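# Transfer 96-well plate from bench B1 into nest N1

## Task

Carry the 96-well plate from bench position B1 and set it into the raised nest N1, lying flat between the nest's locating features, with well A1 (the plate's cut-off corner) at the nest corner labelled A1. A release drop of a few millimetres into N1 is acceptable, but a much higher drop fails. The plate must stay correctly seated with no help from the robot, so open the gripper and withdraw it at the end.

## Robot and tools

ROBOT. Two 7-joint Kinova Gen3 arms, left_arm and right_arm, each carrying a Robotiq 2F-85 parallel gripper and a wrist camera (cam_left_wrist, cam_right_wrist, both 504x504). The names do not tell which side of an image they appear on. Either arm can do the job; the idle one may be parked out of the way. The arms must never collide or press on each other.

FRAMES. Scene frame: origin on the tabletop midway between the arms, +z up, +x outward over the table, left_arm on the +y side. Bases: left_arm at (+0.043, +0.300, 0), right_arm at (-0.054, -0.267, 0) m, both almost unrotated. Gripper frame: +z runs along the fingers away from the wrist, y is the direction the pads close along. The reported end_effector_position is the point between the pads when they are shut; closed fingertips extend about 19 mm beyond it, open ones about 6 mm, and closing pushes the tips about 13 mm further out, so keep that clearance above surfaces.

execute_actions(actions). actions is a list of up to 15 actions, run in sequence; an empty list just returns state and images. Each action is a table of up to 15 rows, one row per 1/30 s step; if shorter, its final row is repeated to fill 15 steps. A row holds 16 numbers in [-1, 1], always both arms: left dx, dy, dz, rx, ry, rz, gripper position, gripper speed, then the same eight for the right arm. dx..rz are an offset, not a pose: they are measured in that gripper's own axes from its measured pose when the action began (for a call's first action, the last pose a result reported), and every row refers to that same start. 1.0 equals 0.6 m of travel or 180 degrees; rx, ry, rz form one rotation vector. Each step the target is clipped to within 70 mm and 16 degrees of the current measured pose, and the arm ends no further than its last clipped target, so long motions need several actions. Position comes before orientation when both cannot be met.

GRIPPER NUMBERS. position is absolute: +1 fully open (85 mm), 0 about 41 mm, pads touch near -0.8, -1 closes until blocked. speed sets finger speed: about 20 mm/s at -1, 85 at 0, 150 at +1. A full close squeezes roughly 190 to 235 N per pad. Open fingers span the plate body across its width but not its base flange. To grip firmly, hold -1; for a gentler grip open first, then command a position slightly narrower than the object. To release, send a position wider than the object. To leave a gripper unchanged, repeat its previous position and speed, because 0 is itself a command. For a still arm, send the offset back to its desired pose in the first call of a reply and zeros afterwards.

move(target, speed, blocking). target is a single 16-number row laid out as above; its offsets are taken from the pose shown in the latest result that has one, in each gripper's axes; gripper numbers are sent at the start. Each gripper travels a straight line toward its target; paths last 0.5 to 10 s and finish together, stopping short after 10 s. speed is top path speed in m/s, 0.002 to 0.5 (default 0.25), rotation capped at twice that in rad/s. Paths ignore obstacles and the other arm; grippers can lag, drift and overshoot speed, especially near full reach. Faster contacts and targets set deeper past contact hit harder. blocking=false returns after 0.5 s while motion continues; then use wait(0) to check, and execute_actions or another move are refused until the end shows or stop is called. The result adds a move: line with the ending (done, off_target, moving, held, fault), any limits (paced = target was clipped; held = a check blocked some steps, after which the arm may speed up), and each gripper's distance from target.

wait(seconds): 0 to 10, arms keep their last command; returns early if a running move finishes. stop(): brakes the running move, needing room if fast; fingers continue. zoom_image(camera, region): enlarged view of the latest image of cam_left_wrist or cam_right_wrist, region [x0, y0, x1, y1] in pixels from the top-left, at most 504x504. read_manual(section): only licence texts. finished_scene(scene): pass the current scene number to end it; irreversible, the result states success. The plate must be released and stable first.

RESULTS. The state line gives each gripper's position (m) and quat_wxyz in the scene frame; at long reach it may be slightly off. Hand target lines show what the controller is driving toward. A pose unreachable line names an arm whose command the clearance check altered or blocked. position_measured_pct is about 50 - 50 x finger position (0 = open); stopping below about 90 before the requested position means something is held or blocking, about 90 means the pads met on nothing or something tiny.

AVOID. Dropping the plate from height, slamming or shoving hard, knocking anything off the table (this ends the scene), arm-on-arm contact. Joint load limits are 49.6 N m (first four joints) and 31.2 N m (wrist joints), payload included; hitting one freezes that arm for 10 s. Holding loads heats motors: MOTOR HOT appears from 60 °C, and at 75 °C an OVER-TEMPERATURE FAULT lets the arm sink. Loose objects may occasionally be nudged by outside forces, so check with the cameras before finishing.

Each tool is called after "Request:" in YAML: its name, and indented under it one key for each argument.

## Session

Request:
execute_actions:
  actions: []

Scene clock: 0.00 s.
left_arm: end_effector_position=(+0.4935, +0.3050, +0.1993) position_measured_pct=0.0 end_effector_quat_wxyz=(-0.001, -0.005, +1.000, -0.000) | right_arm: end_effector_position=(+0.5301, +0.0515, +0.1573) position_measured_pct=0.0 end_effector_quat_wxyz=(-0.054, +0.423, +0.903, -0.052)
Joint positions: left_arm=[-0.057  0.435  0.001  1.655 -0.     1.053  1.514] | right_arm=[-0.539  1.27   0.298  0.141 -0.315  1.884  0.19 ]
Joint velocities: left_arm=[-0.001 -0.    -0.001  0.    -0.    -0.     0.   ] | right_arm=[-0.    -0.001 -0.     0.001  0.001 -0.     0.001]
Motor temperatures (°C, as the motors report them): left_arm=[33 34 31 32 40 38 40] | right_arm=[34 29 33 33 39 39 41]
Hand target (left_arm): +0.493, +0.305, +0.199; -0.001, -0.005, +1.000, -0.000
Hand target (right_arm): +0.530, +0.051, +0.157; -0.054, +0.423, +0.903, -0.052

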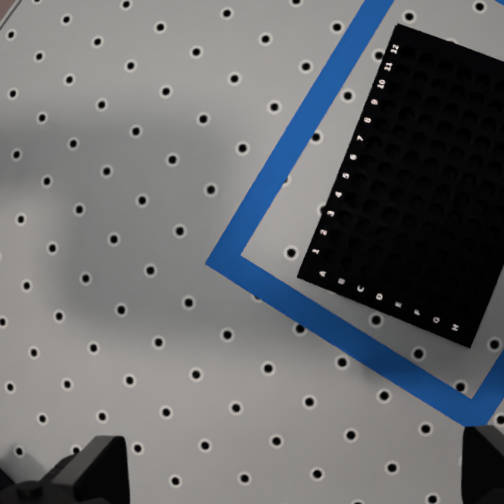

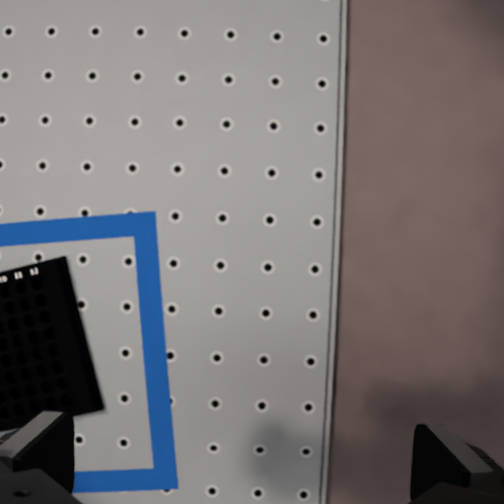

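Request:
move:
  target: [-0.015,-0.247,0.17,0,0,0.414,1,0, -0.267,-0.423,-0.246,-0.0486,-0.001,0.2217,1,0]
  speed: 0.35

Scene clock: 5.50 s.
left_arm: end_effector_position=(+0.5040, +0.1566, +0.0975) position_measured_pct=0.0 end_effector_quat_wxyz=(+0.000, +0.601, +0.799, -0.001) | right_arm: end_effector_position=(+0.4607, -0.2269, +0.3301) position_measured_pct=0.0 end_effector_quat_wxyz=(+0.000, +0.708, +0.706, -0.001)
Joint positions: left_arm=[ 0.057  0.661  0.316  1.685 -0.258  0.837  0.754] | right_arm=[-0.397  0.535  0.514  1.122 -0.251  1.545  0.058]
Joint velocities: left_arm=[ 0.001  0.004 -0.    -0.002  0.     0.001 -0.   ] | right_arm=[ 0.001 -0.005  0.003  0.002 -0.001  0.     0.   ]
Motor temperatures (°C, as the motors report them): left_arm=[33 34 31 32 40 38 40] | right_arm=[34 29 33 33 39 39 41]
Hand target (left_arm): +0.504, +0.157, +0.097; -0.000, +0.601, +0.799, -0.001
Hand target (right_arm): +0.461, -0.227, +0.330; +0.000, +0.708, +0.706, -0.001
Off the commanded pose (left_arm): 0.000 m, 0 deg.
Off the commanded pose (right_arm): 0.001 m, 0 deg.
move: done

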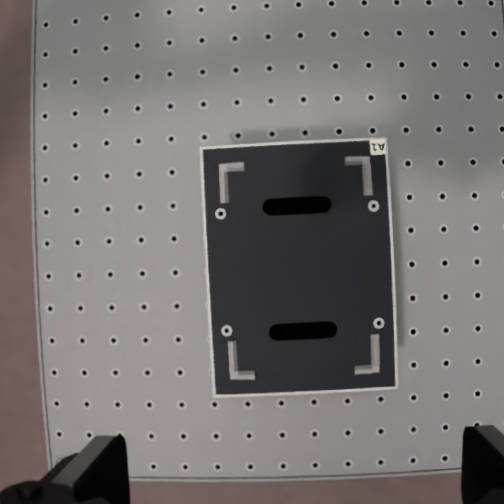

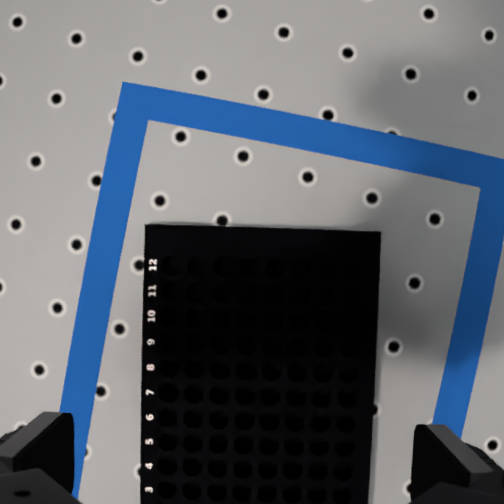

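Request:
zoom_image:
  camera: "cam_left_wrist"
  region: [150, 120, 440, 410]

Request:
zoom_image:
  camera: "cam_right_wrist"
  region: [120, 200, 420, 500]

Region (150, 120, 440, 410) of cam_left_wrist's 504x504 image, scaled by 1.738.

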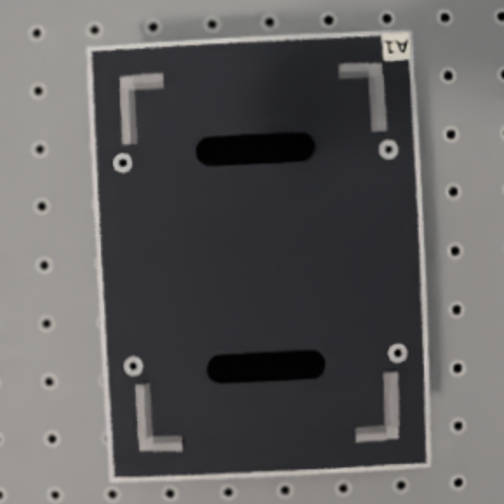

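Region (120, 200, 420, 500) of cam_right_wrist's 504x504 image, scaled by 1.680.

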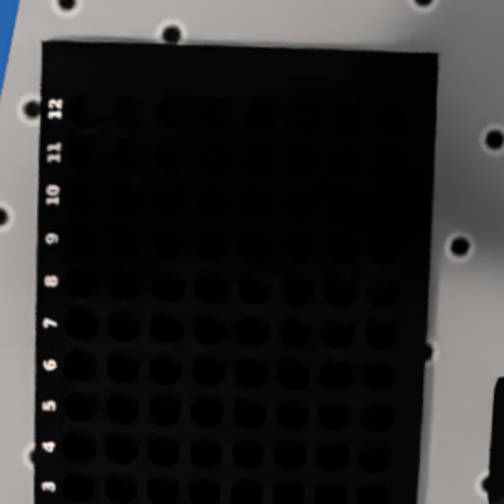

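Request:
move:
  target: [-0.0042,0.005,0.1025,0,0,0,1,0, 0,0,0,0,0,0,1,0]
  speed: 0.15

Request:
zoom_image:
  camera: "cam_right_wrist"
  region: [30, 380, 130, 480]

Request:
zoom_image:
  camera: "cam_right_wrist"
  region: [370, 385, 470, 485]

Scene clock: 10.07 s.
left_arm: end_effector_position=(+0.5077, +0.1552, +0.0362) position_measured_pct=0.0 end_effector_quat_wxyz=(+0.000, +0.601, +0.799, -0.000) | right_arm: end_effector_position=(+0.4607, -0.2269, +0.3301) position_measured_pct=0.0 end_effector_quat_wxyz=(+0.000, +0.708, +0.706, -0.001)
Joint positions: left_arm=[ 0.086  0.773  0.275  1.713 -0.298  0.697  0.787] | right_arm=[-0.397  0.535  0.514  1.122 -0.251  1.545  0.058]
Joint velocities: left_arm=[ 0.002  0.007  0.001  0.001 -0.     0.001  0.   ] | right_arm=[ 0.001  0.     0.001 -0.001 -0.     0.    -0.   ]
Motor temperatures (°C, as the motors report them): left_arm=[33 34 31 32 40 38 40] | right_arm=[34 29 33 33 39 39 41]
Hand target (left_arm): +0.508, +0.155, +0.036; +0.000, +0.601, +0.799, -0.001
Hand target (right_arm): +0.461, -0.227, +0.330; +0.000, +0.708, +0.706, -0.001
Off the commanded pose (left_arm): 0.000 m, 0 deg.
Off the commanded pose (right_arm): 0.000 m, 0 deg.
move: done

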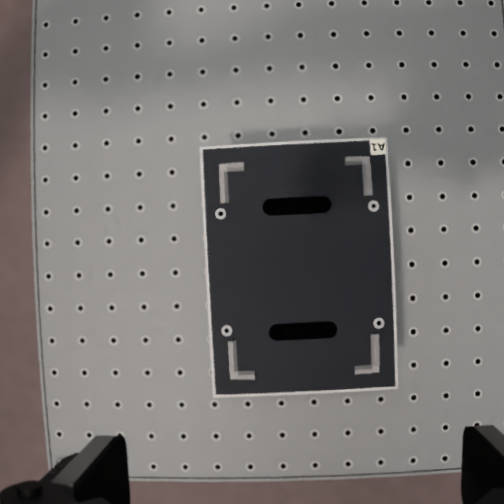

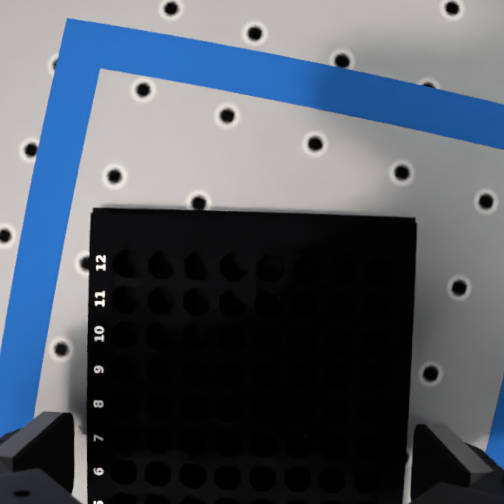

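Region (30, 380, 130, 480) of cam_right_wrist's 504x504 image, scaled by 5.040.

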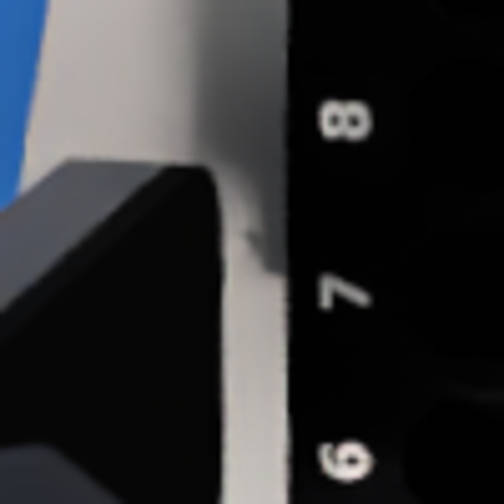

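Region (370, 385, 470, 485) of cam_right_wrist's 504x504 image, scaled by 5.040.

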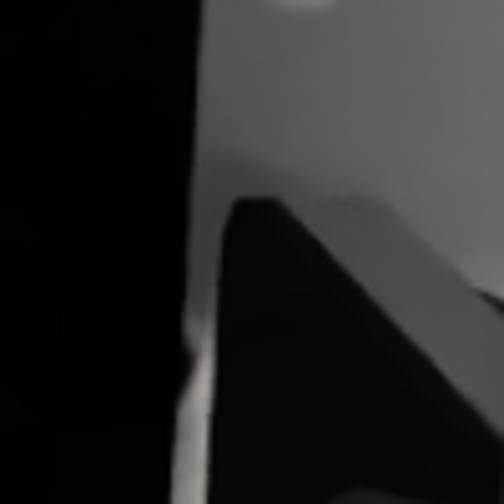

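Request:
execute_actions:
  actions:
    - [[0,0.0007,0,0,0,0,1,0, 0,0,0,0,0,0,1,0],[0,0.0013,0,0,0,0,1,0, 0,0,0,0,0,0,1,0],[0,0.0013,0.001,0,0,0,1,0, 0,0,0,0,0,0,1,0],[0,0.0013,0.002,0,0,0,1,0, 0,0,0,0,0,0,1,0],[0,0.0013,0.0035,0,0,0,1,0, 0,0,0,0,0,0,1,0],[0,0.0013,0.0055,0,0,0,1,0, 0,0,0,0,0,0,1,0],[0,0.0013,0.0075,0,0,0,1,0, 0,0,0,0,0,0,1,0],[0,0.0013,0.0095,0,0,0,1,0, 0,0,0,0,0,0,1,0],[0,0.0013,0.0115,0,0,0,1,0, 0,0,0,0,0,0,1,0],[0,0.0013,0.0135,0,0,0,1,0, 0,0,0,0,0,0,1,0],[0,0.0013,0.015,0,0,0,1,0, 0,0,0,0,0,0,1,0],[0,0.0013,0.0158,0,0,0,1,0, 0,0,0,0,0,0,1,0]]

Scene clock: 12.37 s.
left_arm: end_effector_position=(+0.5086, +0.1555, +0.0270) position_measured_pct=0.0 end_effector_quat_wxyz=(+0.000, +0.601, +0.799, -0.000) | right_arm: end_effector_position=(+0.4607, -0.2269, +0.3301) position_measured_pct=0.0 end_effector_quat_wxyz=(+0.000, +0.708, +0.706, -0.001)
Joint positions: left_arm=[ 0.089  0.79   0.268  1.715 -0.304  0.676  0.791] | right_arm=[-0.397  0.535  0.514  1.122 -0.251  1.545  0.058]
Joint velocities: left_arm=[ 0.001  0.003  0.    -0.001  0.    -0.002  0.   ] | right_arm=[-0.     0.    -0.     0.002  0.001  0.    -0.   ]
Motor temperatures (°C, as the motors report them): left_arm=[33 34 31 32 40 38 40] | right_arm=[34 29 33 33 39 39 41]
Hand target (left_arm): +0.508, +0.155, +0.027; +0.000, +0.601, +0.799, -0.000
Hand target (right_arm): +0.461, -0.227, +0.330; +0.000, +0.708, +0.706, -0.001
Off the commanded pose (left_arm): 0.000 m, 0 deg.
Off the commanded pose (right_arm): 0.000 m, 0 deg.

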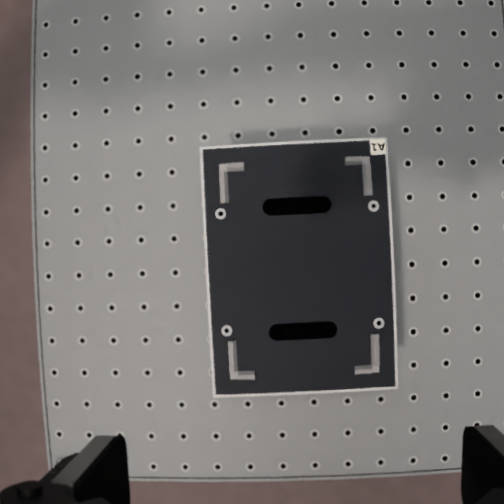

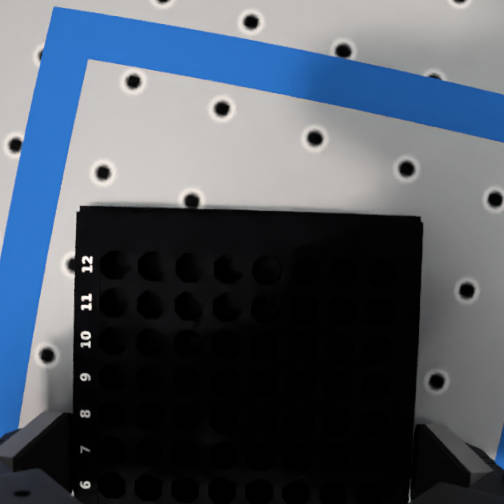

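Request:
execute_actions:
  actions:
    - [[0,0,0,0,0,0,0.85,-1, 0,0,0,0,0,0,1,0]]

Scene clock: 13.23 s.
left_arm: end_effector_position=(+0.5086, +0.1555, +0.0276) position_measured_pct=6.0 end_effector_quat_wxyz=(+0.001, +0.601, +0.799, -0.000) | right_arm: end_effector_position=(+0.4607, -0.2269, +0.3301) position_measured_pct=0.0 end_effector_quat_wxyz=(+0.000, +0.708, +0.706, -0.001)
Joint positions: left_arm=[ 0.089  0.789  0.268  1.715 -0.304  0.677  0.791] | right_arm=[-0.397  0.535  0.514  1.122 -0.251  1.545  0.058]
Joint velocities: left_arm=[ 0.001 -0.001 -0.     0.001  0.     0.     0.   ] | right_arm=[ 0.    -0.     0.     0.001 -0.002 -0.001 -0.   ]
Motor temperatures (°C, as the motors report them): left_arm=[33 34 31 32 40 38 40] | right_arm=[34 29 33 33 39 39 41]
Hand target (left_arm): +0.509, +0.156, +0.027; +0.000, +0.601, +0.799, -0.000
Hand target (right_arm): +0.461, -0.227, +0.330; +0.000, +0.708, +0.706, -0.001
Off the commanded pose (left_arm): 0.001 m, 0 deg.
Off the commanded pose (right_arm): 0.000 m, 0 deg.

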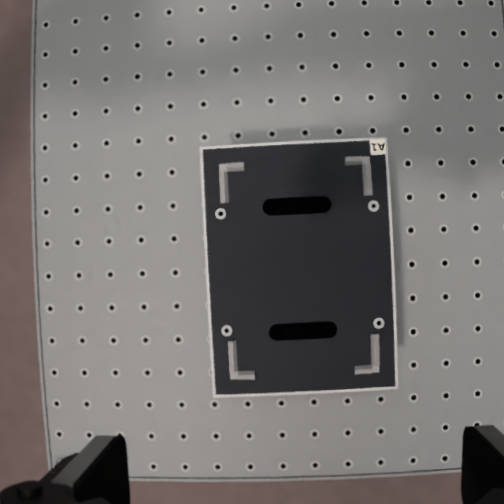

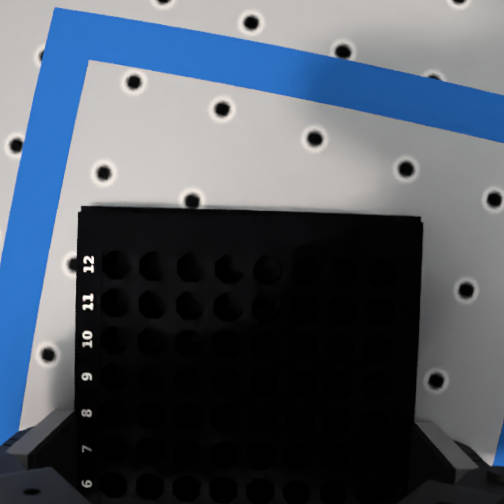

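Request:
move:
  target: [-0.193,-0.082,-0.175,0,0,-0.39,0.81,-1, -0.196,-0.259,0.192,-0.098,0.237,0.237,1,0]
  speed: 0.35

Scene clock: 16.57 s.
left_arm: end_effector_position=(+0.4934, +0.0305, +0.1326) position_measured_pct=7.1 end_effector_quat_wxyz=(+0.000, +0.033, +0.999, -0.000) | right_arm: end_effector_position=(+0.3031, -0.3437, +0.2145) position_measured_pct=0.0 end_effector_quat_wxyz=(-0.146, +0.855, +0.353, +0.352)
Joint positions: left_arm=[ 0.518  0.668 -0.028  1.479  0.021  0.994  1.98 ] | right_arm=[ 0.297  0.333  0.601  2.232 -1.133  1.134  0.879]
Joint velocities: left_arm=[ 0.     0.001  0.001  0.001 -0.001 -0.001  0.   ] | right_arm=[ 0.002  0.004  0.002  0.001 -0.001 -0.     0.   ]
Motor temperatures (°C, as the motors report them): left_arm=[33 34 31 32 40 38 40] | right_arm=[34 29 33 33 39 39 41]
Hand target (left_arm): +0.493, +0.030, +0.133; +0.000, +0.033, +0.999, -0.000
Hand target (right_arm): +0.303, -0.344, +0.214; -0.146, +0.855, +0.353, +0.352
Off the commanded pose (left_arm): 0.000 m, 0 deg.
Off the commanded pose (right_arm): 0.002 m, 0 deg.
move: done

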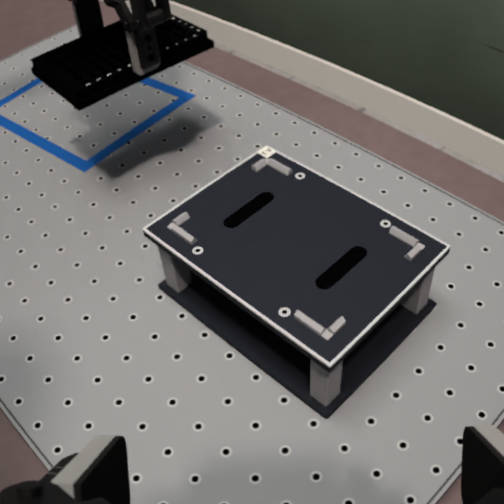

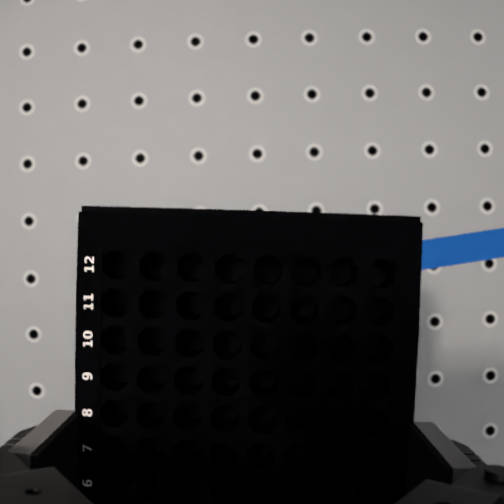

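Request:
move:
  target: [0.011,-0.369,0.018,0,0,-0.524,0.81,-1, 0,0,0,0,0,0,1,0]
  speed: 0.35

Scene clock: 19.90 s.
left_arm: end_effector_position=(+0.4726, -0.1901, +0.1222) position_measured_pct=7.1 end_effector_quat_wxyz=(+0.000, +0.711, -0.704, +0.001) | right_arm: end_effector_position=(+0.3031, -0.3437, +0.2145) position_measured_pct=0.0 end_effector_quat_wxyz=(-0.146, +0.855, +0.353, +0.352)
Joint positions: left_arm=[ 0.962  0.998 -0.384  0.864  0.331  1.327  3.805] | right_arm=[ 0.297  0.333  0.601  2.232 -1.133  1.134  0.879]
Joint velocities: left_arm=[ 0.     0.009  0.002 -0.003 -0.001  0.     0.001] | right_arm=[ 0.001 -0.     0.    -0.002 -0.001  0.     0.   ]
Motor temperatures (°C, as the motors report them): left_arm=[33 35 31 32 40 38 40] | right_arm=[34 29 33 33 39 39 41]
Hand target (left_arm): +0.472, -0.190, +0.122; +0.000, +0.711, -0.704, +0.000
Hand target (right_arm): +0.303, -0.344, +0.215; -0.146, +0.855, +0.353, +0.352
Off the commanded pose (left_arm): 0.000 m, 0 deg.
Off the commanded pose (right_arm): 0.000 m, 0 deg.
move: done

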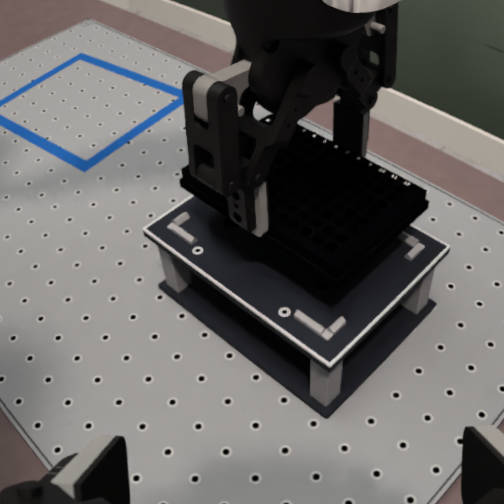

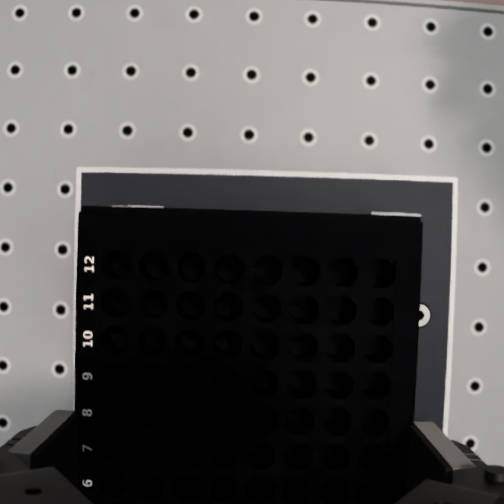

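Request:
move:
  target: [-0.0043,0.0073,0.035,0,0,0,0.81,-1, 0,0,0,0,0,0,1,0]
  speed: 0.06

Request:
zoom_image:
  camera: "cam_right_wrist"
  region: [20, 130, 160, 270]

Request:
zoom_image:
  camera: "cam_right_wrist"
  region: [350, 140, 490, 280]

Scene clock: 21.37 s.
left_arm: end_effector_position=(+0.4682, -0.1875, +0.1011) position_measured_pct=7.1 end_effector_quat_wxyz=(+0.000, +0.711, -0.703, +0.001) | right_arm: end_effector_position=(+0.3031, -0.3437, +0.2145) position_measured_pct=0.0 end_effector_quat_wxyz=(-0.146, +0.855, +0.353, +0.352)
Joint positions: left_arm=[ 0.971  1.004 -0.383  0.922  0.337  1.265  3.796] | right_arm=[ 0.297  0.333  0.601  2.232 -1.133  1.134  0.879]
Joint velocities: left_arm=[ 0.    -0.002  0.001  0.001 -0.     0.     0.   ] | right_arm=[ 0.     0.    -0.     0.     0.     0.001  0.001]
Motor temperatures (°C, as the motors report them): left_arm=[33 35 31 32 40 38 40] | right_arm=[34 29 33 33 39 39 41]
Hand target (left_arm): +0.468, -0.188, +0.101; +0.000, +0.711, -0.704, +0.001
Hand target (right_arm): +0.303, -0.344, +0.215; -0.146, +0.855, +0.353, +0.352
Off the commanded pose (left_arm): 0.000 m, 0 deg.
Off the commanded pose (right_arm): 0.000 m, 0 deg.
move: done

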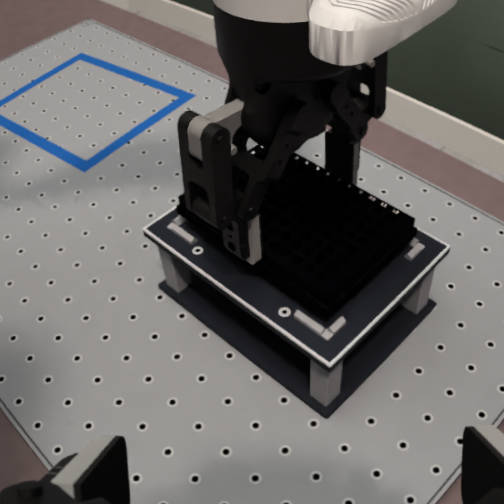

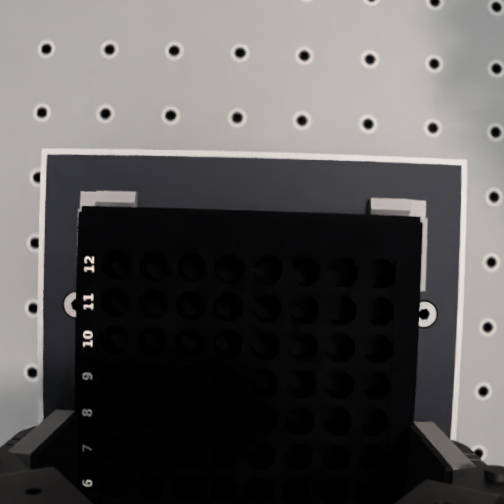

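Region (20, 130, 160, 270) of cam_right_wrist's 504x504 image, scaled by 3.600.

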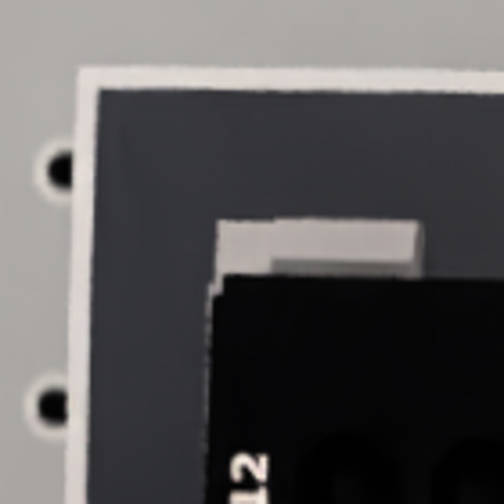

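Region (350, 140, 490, 280) of cam_right_wrist's 504x504 image, scaled by 3.600.

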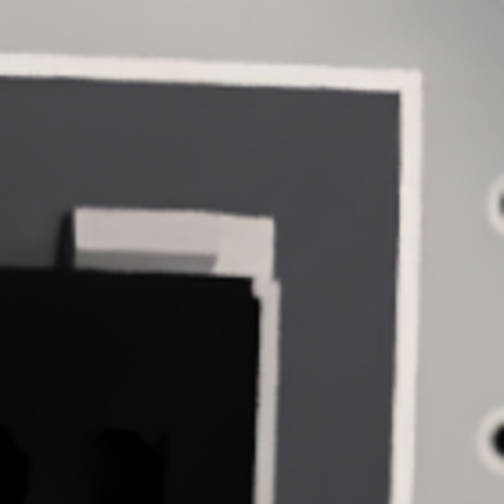

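Request:
move:
  target: [0.0002,0.0009,0.0095,0,0,-0.001,0.81,-1, 0,0,0,0,0,0,1,0]
  speed: 0.03

Request:
zoom_image:
  camera: "cam_right_wrist"
  region: [20, 170, 160, 310]

Request:
zoom_image:
  camera: "cam_right_wrist"
  region: [350, 180, 490, 320]

Scene clock: 23.80 s.
left_arm: end_effector_position=(+0.4677, -0.1877, +0.0954) position_measured_pct=7.1 end_effector_quat_wxyz=(+0.000, +0.712, -0.702, +0.001) | right_arm: end_effector_position=(+0.3031, -0.3437, +0.2145) position_measured_pct=0.0 end_effector_quat_wxyz=(-0.146, +0.855, +0.353, +0.352)
Joint positions: left_arm=[ 0.973  1.01  -0.383  0.93   0.34   1.253  3.797] | right_arm=[ 0.297  0.333  0.601  2.232 -1.133  1.134  0.879]
Joint velocities: left_arm=[ 0.001 -0.    -0.    -0.    -0.     0.     0.   ] | right_arm=[ 0.    -0.002 -0.001 -0.     0.     0.001 -0.   ]
Motor temperatures (°C, as the motors report them): left_arm=[33 35 31 32 40 38 40] | right_arm=[34 29 33 33 39 39 41]
Hand target (left_arm): +0.468, -0.188, +0.095; +0.000, +0.712, -0.702, +0.001
Hand target (right_arm): +0.303, -0.344, +0.215; -0.146, +0.855, +0.353, +0.352
Off the commanded pose (left_arm): 0.000 m, 0 deg.
Off the commanded pose (right_arm): 0.000 m, 0 deg.
move: done

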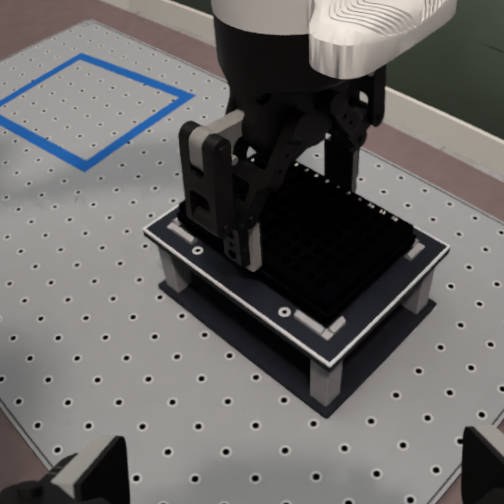

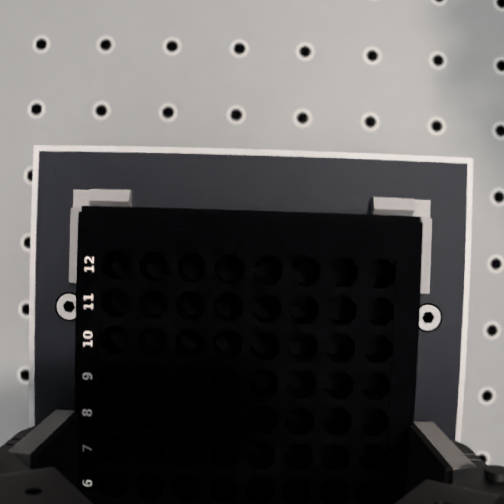

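Region (20, 170, 160, 310) of cam_right_wrist's 504x504 image, scaled by 3.600.

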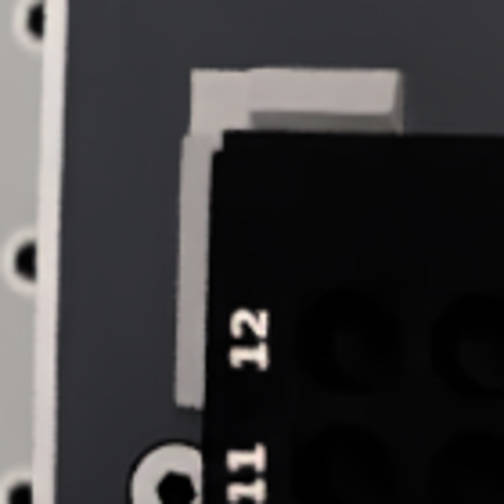

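Region (350, 180, 490, 320) of cam_right_wrist's 504x504 image, scaled by 3.600.

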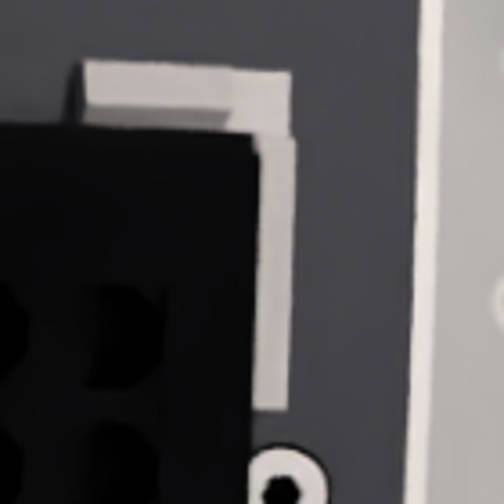

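Request:
move:
  target: [0,0,0.009,0,0,0,0.81,-1, 0,0,0,0,0,0,1,0]
  speed: 0.015

Request:
zoom_image:
  camera: "cam_right_wrist"
  region: [20, 170, 160, 310]

Request:
zoom_image:
  camera: "cam_right_wrist"
  region: [350, 180, 490, 320]

Request:
zoom_image:
  camera: "cam_left_wrist"
  region: [140, 150, 450, 370]

Scene clock: 25.80 s.
left_arm: end_effector_position=(+0.4677, -0.1876, +0.0900) position_measured_pct=7.1 end_effector_quat_wxyz=(+0.000, +0.712, -0.702, +0.001) | right_arm: end_effector_position=(+0.3031, -0.3437, +0.2145) position_measured_pct=0.0 end_effector_quat_wxyz=(-0.146, +0.855, +0.353, +0.352)
Joint positions: left_arm=[ 0.973  1.015 -0.382  0.936  0.342  1.241  3.796] | right_arm=[ 0.297  0.333  0.601  2.232 -1.133  1.134  0.879]
Joint velocities: left_arm=[ 0.001 -0.     0.001 -0.001 -0.     0.     0.   ] | right_arm=[ 0.001  0.     0.001 -0.001  0.     0.    -0.001]
Motor temperatures (°C, as the motors report them): left_arm=[33 35 31 32 40 38 40] | right_arm=[34 29 33 33 39 39 41]
Hand target (left_arm): +0.468, -0.188, +0.090; +0.000, +0.712, -0.702, +0.001
Hand target (right_arm): +0.303, -0.344, +0.215; -0.146, +0.855, +0.353, +0.352
Off the commanded pose (left_arm): 0.000 m, 0 deg.
Off the commanded pose (right_arm): 0.000 m, 0 deg.
move: done

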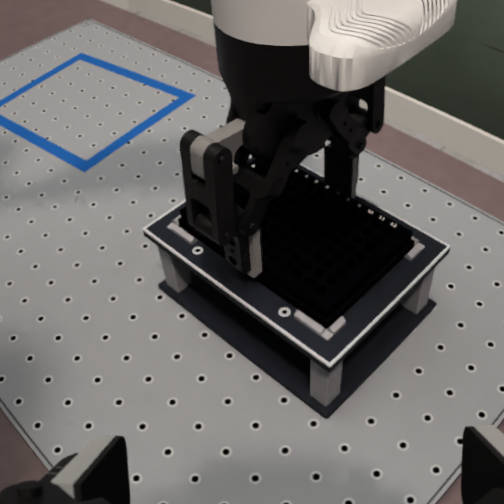

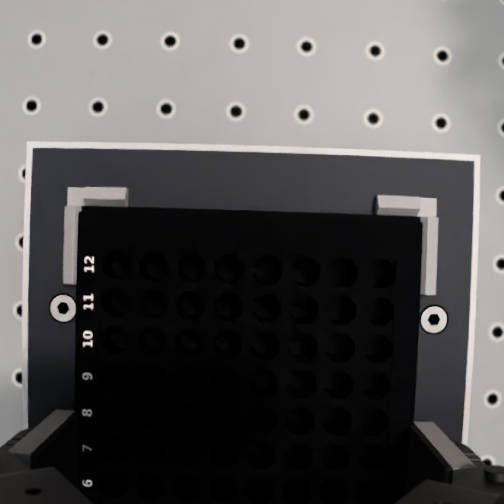

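Region (20, 170, 160, 310) of cam_right_wrist's 504x504 image, scaled by 3.600.

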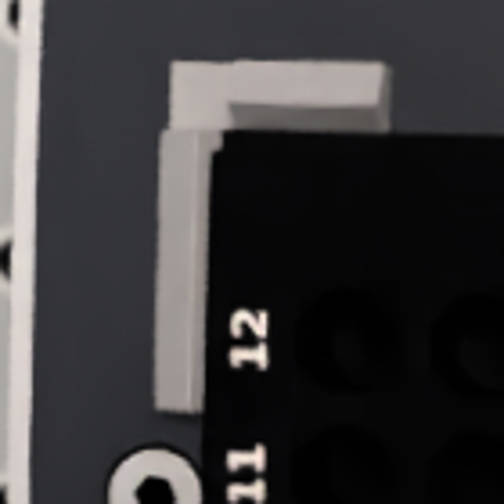

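Region (350, 180, 490, 320) of cam_right_wrist's 504x504 image, scaled by 3.600.

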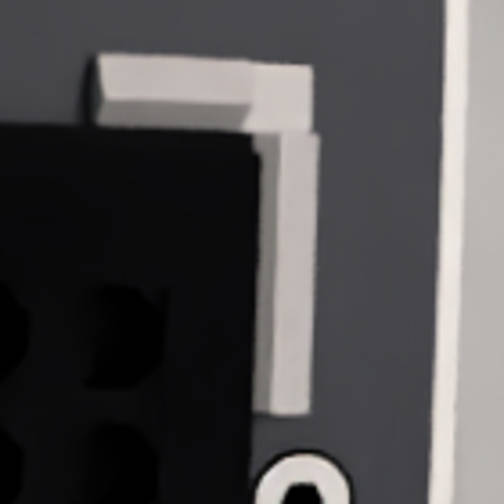

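Region (140, 150, 450, 370) of cam_left_wrist's 504x504 image, scaled by 1.626; it fills the top 358 rows of this view, and the rest is white.

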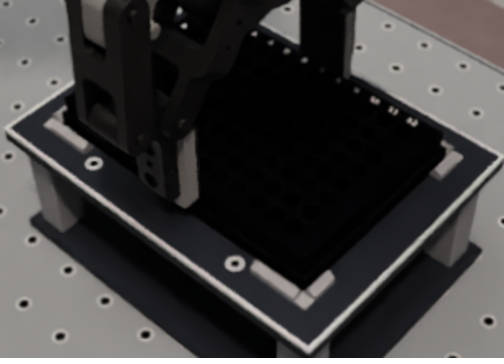

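Request:
execute_actions:
  actions:
    - [[0,0,0.0004,0,0,0,0.81,-1, 0,0,0,0,0,0,1,0],[0,0,0.0008,0,0,0,0.81,-1, 0,0,0,0,0,0,1,0],[0,0,0.0012,0,0,0,0.81,-1, 0,0,0,0,0,0,1,0],[0,0,0.0016,0,0,0,0.81,-1, 0,0,0,0,0,0,1,0],[0,0,0.002,0,0,0,0.81,-1, 0,0,0,0,0,0,1,0],[0,0,0.0024,0,0,0,0.81,-1, 0,0,0,0,0,0,1,0]]

Scene clock: 27.10 s.
left_arm: end_effector_position=(+0.4678, -0.1876, +0.0895) position_measured_pct=7.1 end_effector_quat_wxyz=(+0.000, +0.712, -0.702, +0.001) | right_arm: end_effector_position=(+0.3031, -0.3437, +0.2145) position_measured_pct=0.0 end_effector_quat_wxyz=(-0.146, +0.855, +0.353, +0.352)
Joint positions: left_arm=[ 0.973  1.015 -0.382  0.938  0.342  1.239  3.795] | right_arm=[ 0.297  0.333  0.601  2.232 -1.133  1.134  0.879]
Joint velocities: left_arm=[-0.002 -0.     0.001  0.001 -0.    -0.    -0.   ] | right_arm=[-0.     0.     0.001  0.001 -0.001 -0.001  0.   ]
Motor temperatures (°C, as the motors report them): left_arm=[33 35 31 32 40 38 40] | right_arm=[34 29 33 33 39 39 41]
Hand target (left_arm): +0.468, -0.188, +0.089; +0.000, +0.712, -0.702, +0.001
Hand target (right_arm): +0.303, -0.344, +0.215; -0.146, +0.855, +0.353, +0.352
Off the commanded pose (left_arm): 0.001 m, 0 deg.
Off the commanded pose (right_arm): 0.000 m, 0 deg.

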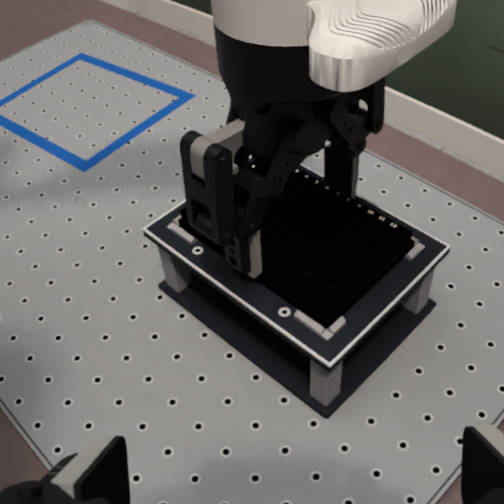

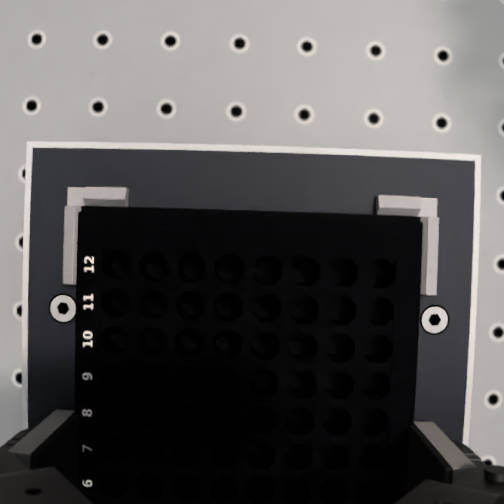

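Contact at 0.0895. Open while keeping the same light downward target, then lift a few mm to confirm release.

Request:
execute_actions:
  actions:
    - [[0,0,0.0015,0,0,0,1,-1, 0,0,0,0,0,0,1,0]]
    - [[0,0,-0.001,0,0,0,1,-1, 0,0,0,0,0,0,1,0],[0,0,-0.002,0,0,0,1,-1, 0,0,0,0,0,0,1,0],[0,0,-0.003,0,0,0,1,-1, 0,0,0,0,0,0,1,0],[0,0,-0.004,0,0,0,1,-1, 0,0,0,0,0,0,1,0],[0,0,-0.005,0,0,0,1,-1, 0,0,0,0,0,0,1,0],[0,0,-0.006,0,0,0,1,-1, 0,0,0,0,0,0,1,0]]

Scene clock: 29.10 s.
left_arm: end_effector_position=(+0.4678, -0.1876, +0.0923) position_measured_pct=0.0 end_effector_quat_wxyz=(+0.000, +0.712, -0.702, +0.001) | right_arm: end_effector_position=(+0.3031, -0.3437, +0.2145) position_measured_pct=0.0 end_effector_quat_wxyz=(-0.146, +0.855, +0.353, +0.352)
Joint positions: left_arm=[ 0.973  1.012 -0.382  0.935  0.341  1.245  3.796] | right_arm=[ 0.297  0.333  0.601  2.232 -1.133  1.134  0.879]
Joint velocities: left_arm=[-0.001  0.001 -0.001  0.     0.    -0.    -0.   ] | right_arm=[0.    0.001 0.    0.001 0.    0.002 0.001]
Motor temperatures (°C, as the motors report them): left_arm=[33 35 31 32 40 38 40] | right_arm=[34 29 33 33 39 39 41]
Hand target (left_arm): +0.468, -0.188, +0.092; +0.000, +0.712, -0.702, +0.001
Hand target (right_arm): +0.303, -0.344, +0.215; -0.146, +0.855, +0.353, +0.352
Off the commanded pose (left_arm): 0.000 m, 0 deg.
Off the commanded pose (right_arm): 0.000 m, 0 deg.

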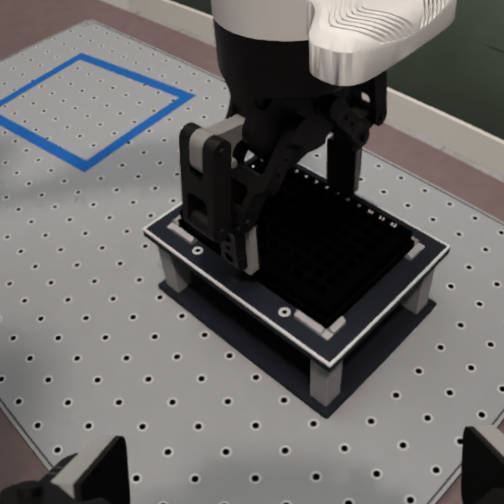

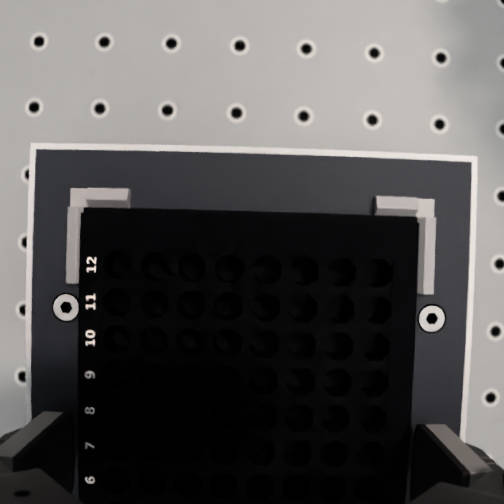

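Request:
move:
  target: [-0.28,0,-0.23,0,0,0,1,-1, 0,0,0,0,0,0,1,0]
  speed: 0.3

Request:
zoom_image:
  camera: "cam_left_wrist"
  region: [140, 130, 450, 370]

Scene clock: 30.83 s.
left_arm: end_effector_position=(+0.4653, -0.0195, +0.2300) position_measured_pct=0.0 end_effector_quat_wxyz=(-0.000, +0.712, -0.702, +0.001) | right_arm: end_effector_position=(+0.3031, -0.3437, +0.2145) position_measured_pct=0.0 end_effector_quat_wxyz=(-0.146, +0.855, +0.353, +0.352)
Joint positions: left_arm=[ 0.867  0.61  -0.457  1.294  0.266  1.295  3.555] | right_arm=[ 0.297  0.333  0.601  2.232 -1.133  1.134  0.879]
Joint velocities: left_arm=[ 0.    -0.005 -0.002  0.001  0.001 -0.    -0.001] | right_arm=[ 0.    -0.    -0.001  0.001 -0.     0.001 -0.001]
Motor temperatures (°C, as the motors report them): left_arm=[33 35 31 32 40 38 40] | right_arm=[34 29 33 33 39 39 41]
Hand target (left_arm): +0.465, -0.019, +0.230; -0.000, +0.712, -0.702, +0.001
Hand target (right_arm): +0.303, -0.344, +0.215; -0.146, +0.855, +0.353, +0.352
Off the commanded pose (left_arm): 0.000 m, 0 deg.
Off the commanded pose (right_arm): 0.000 m, 0 deg.
move: done

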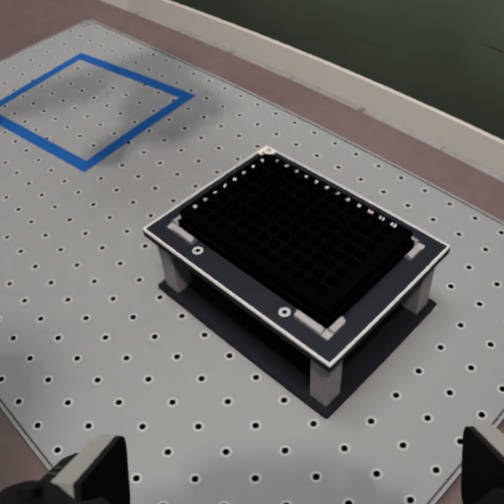

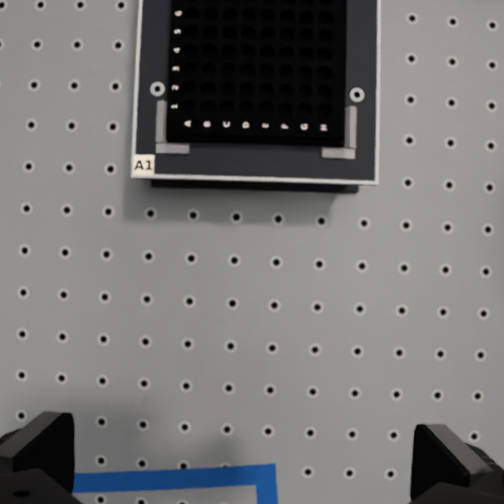

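Region (140, 130, 450, 370) of cam_left_wrist's 504x504 image, scaled by 1.626; it fills the top 390 rows of this view, and the rest is white.

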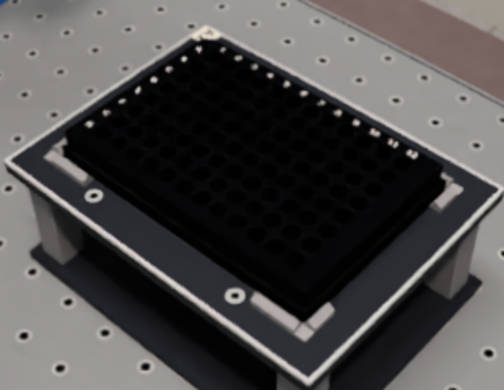

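Plate is seated with A1 at the marked corner.

Request:
finished_scene:
  scene: 2

The scene is finished: the task was done.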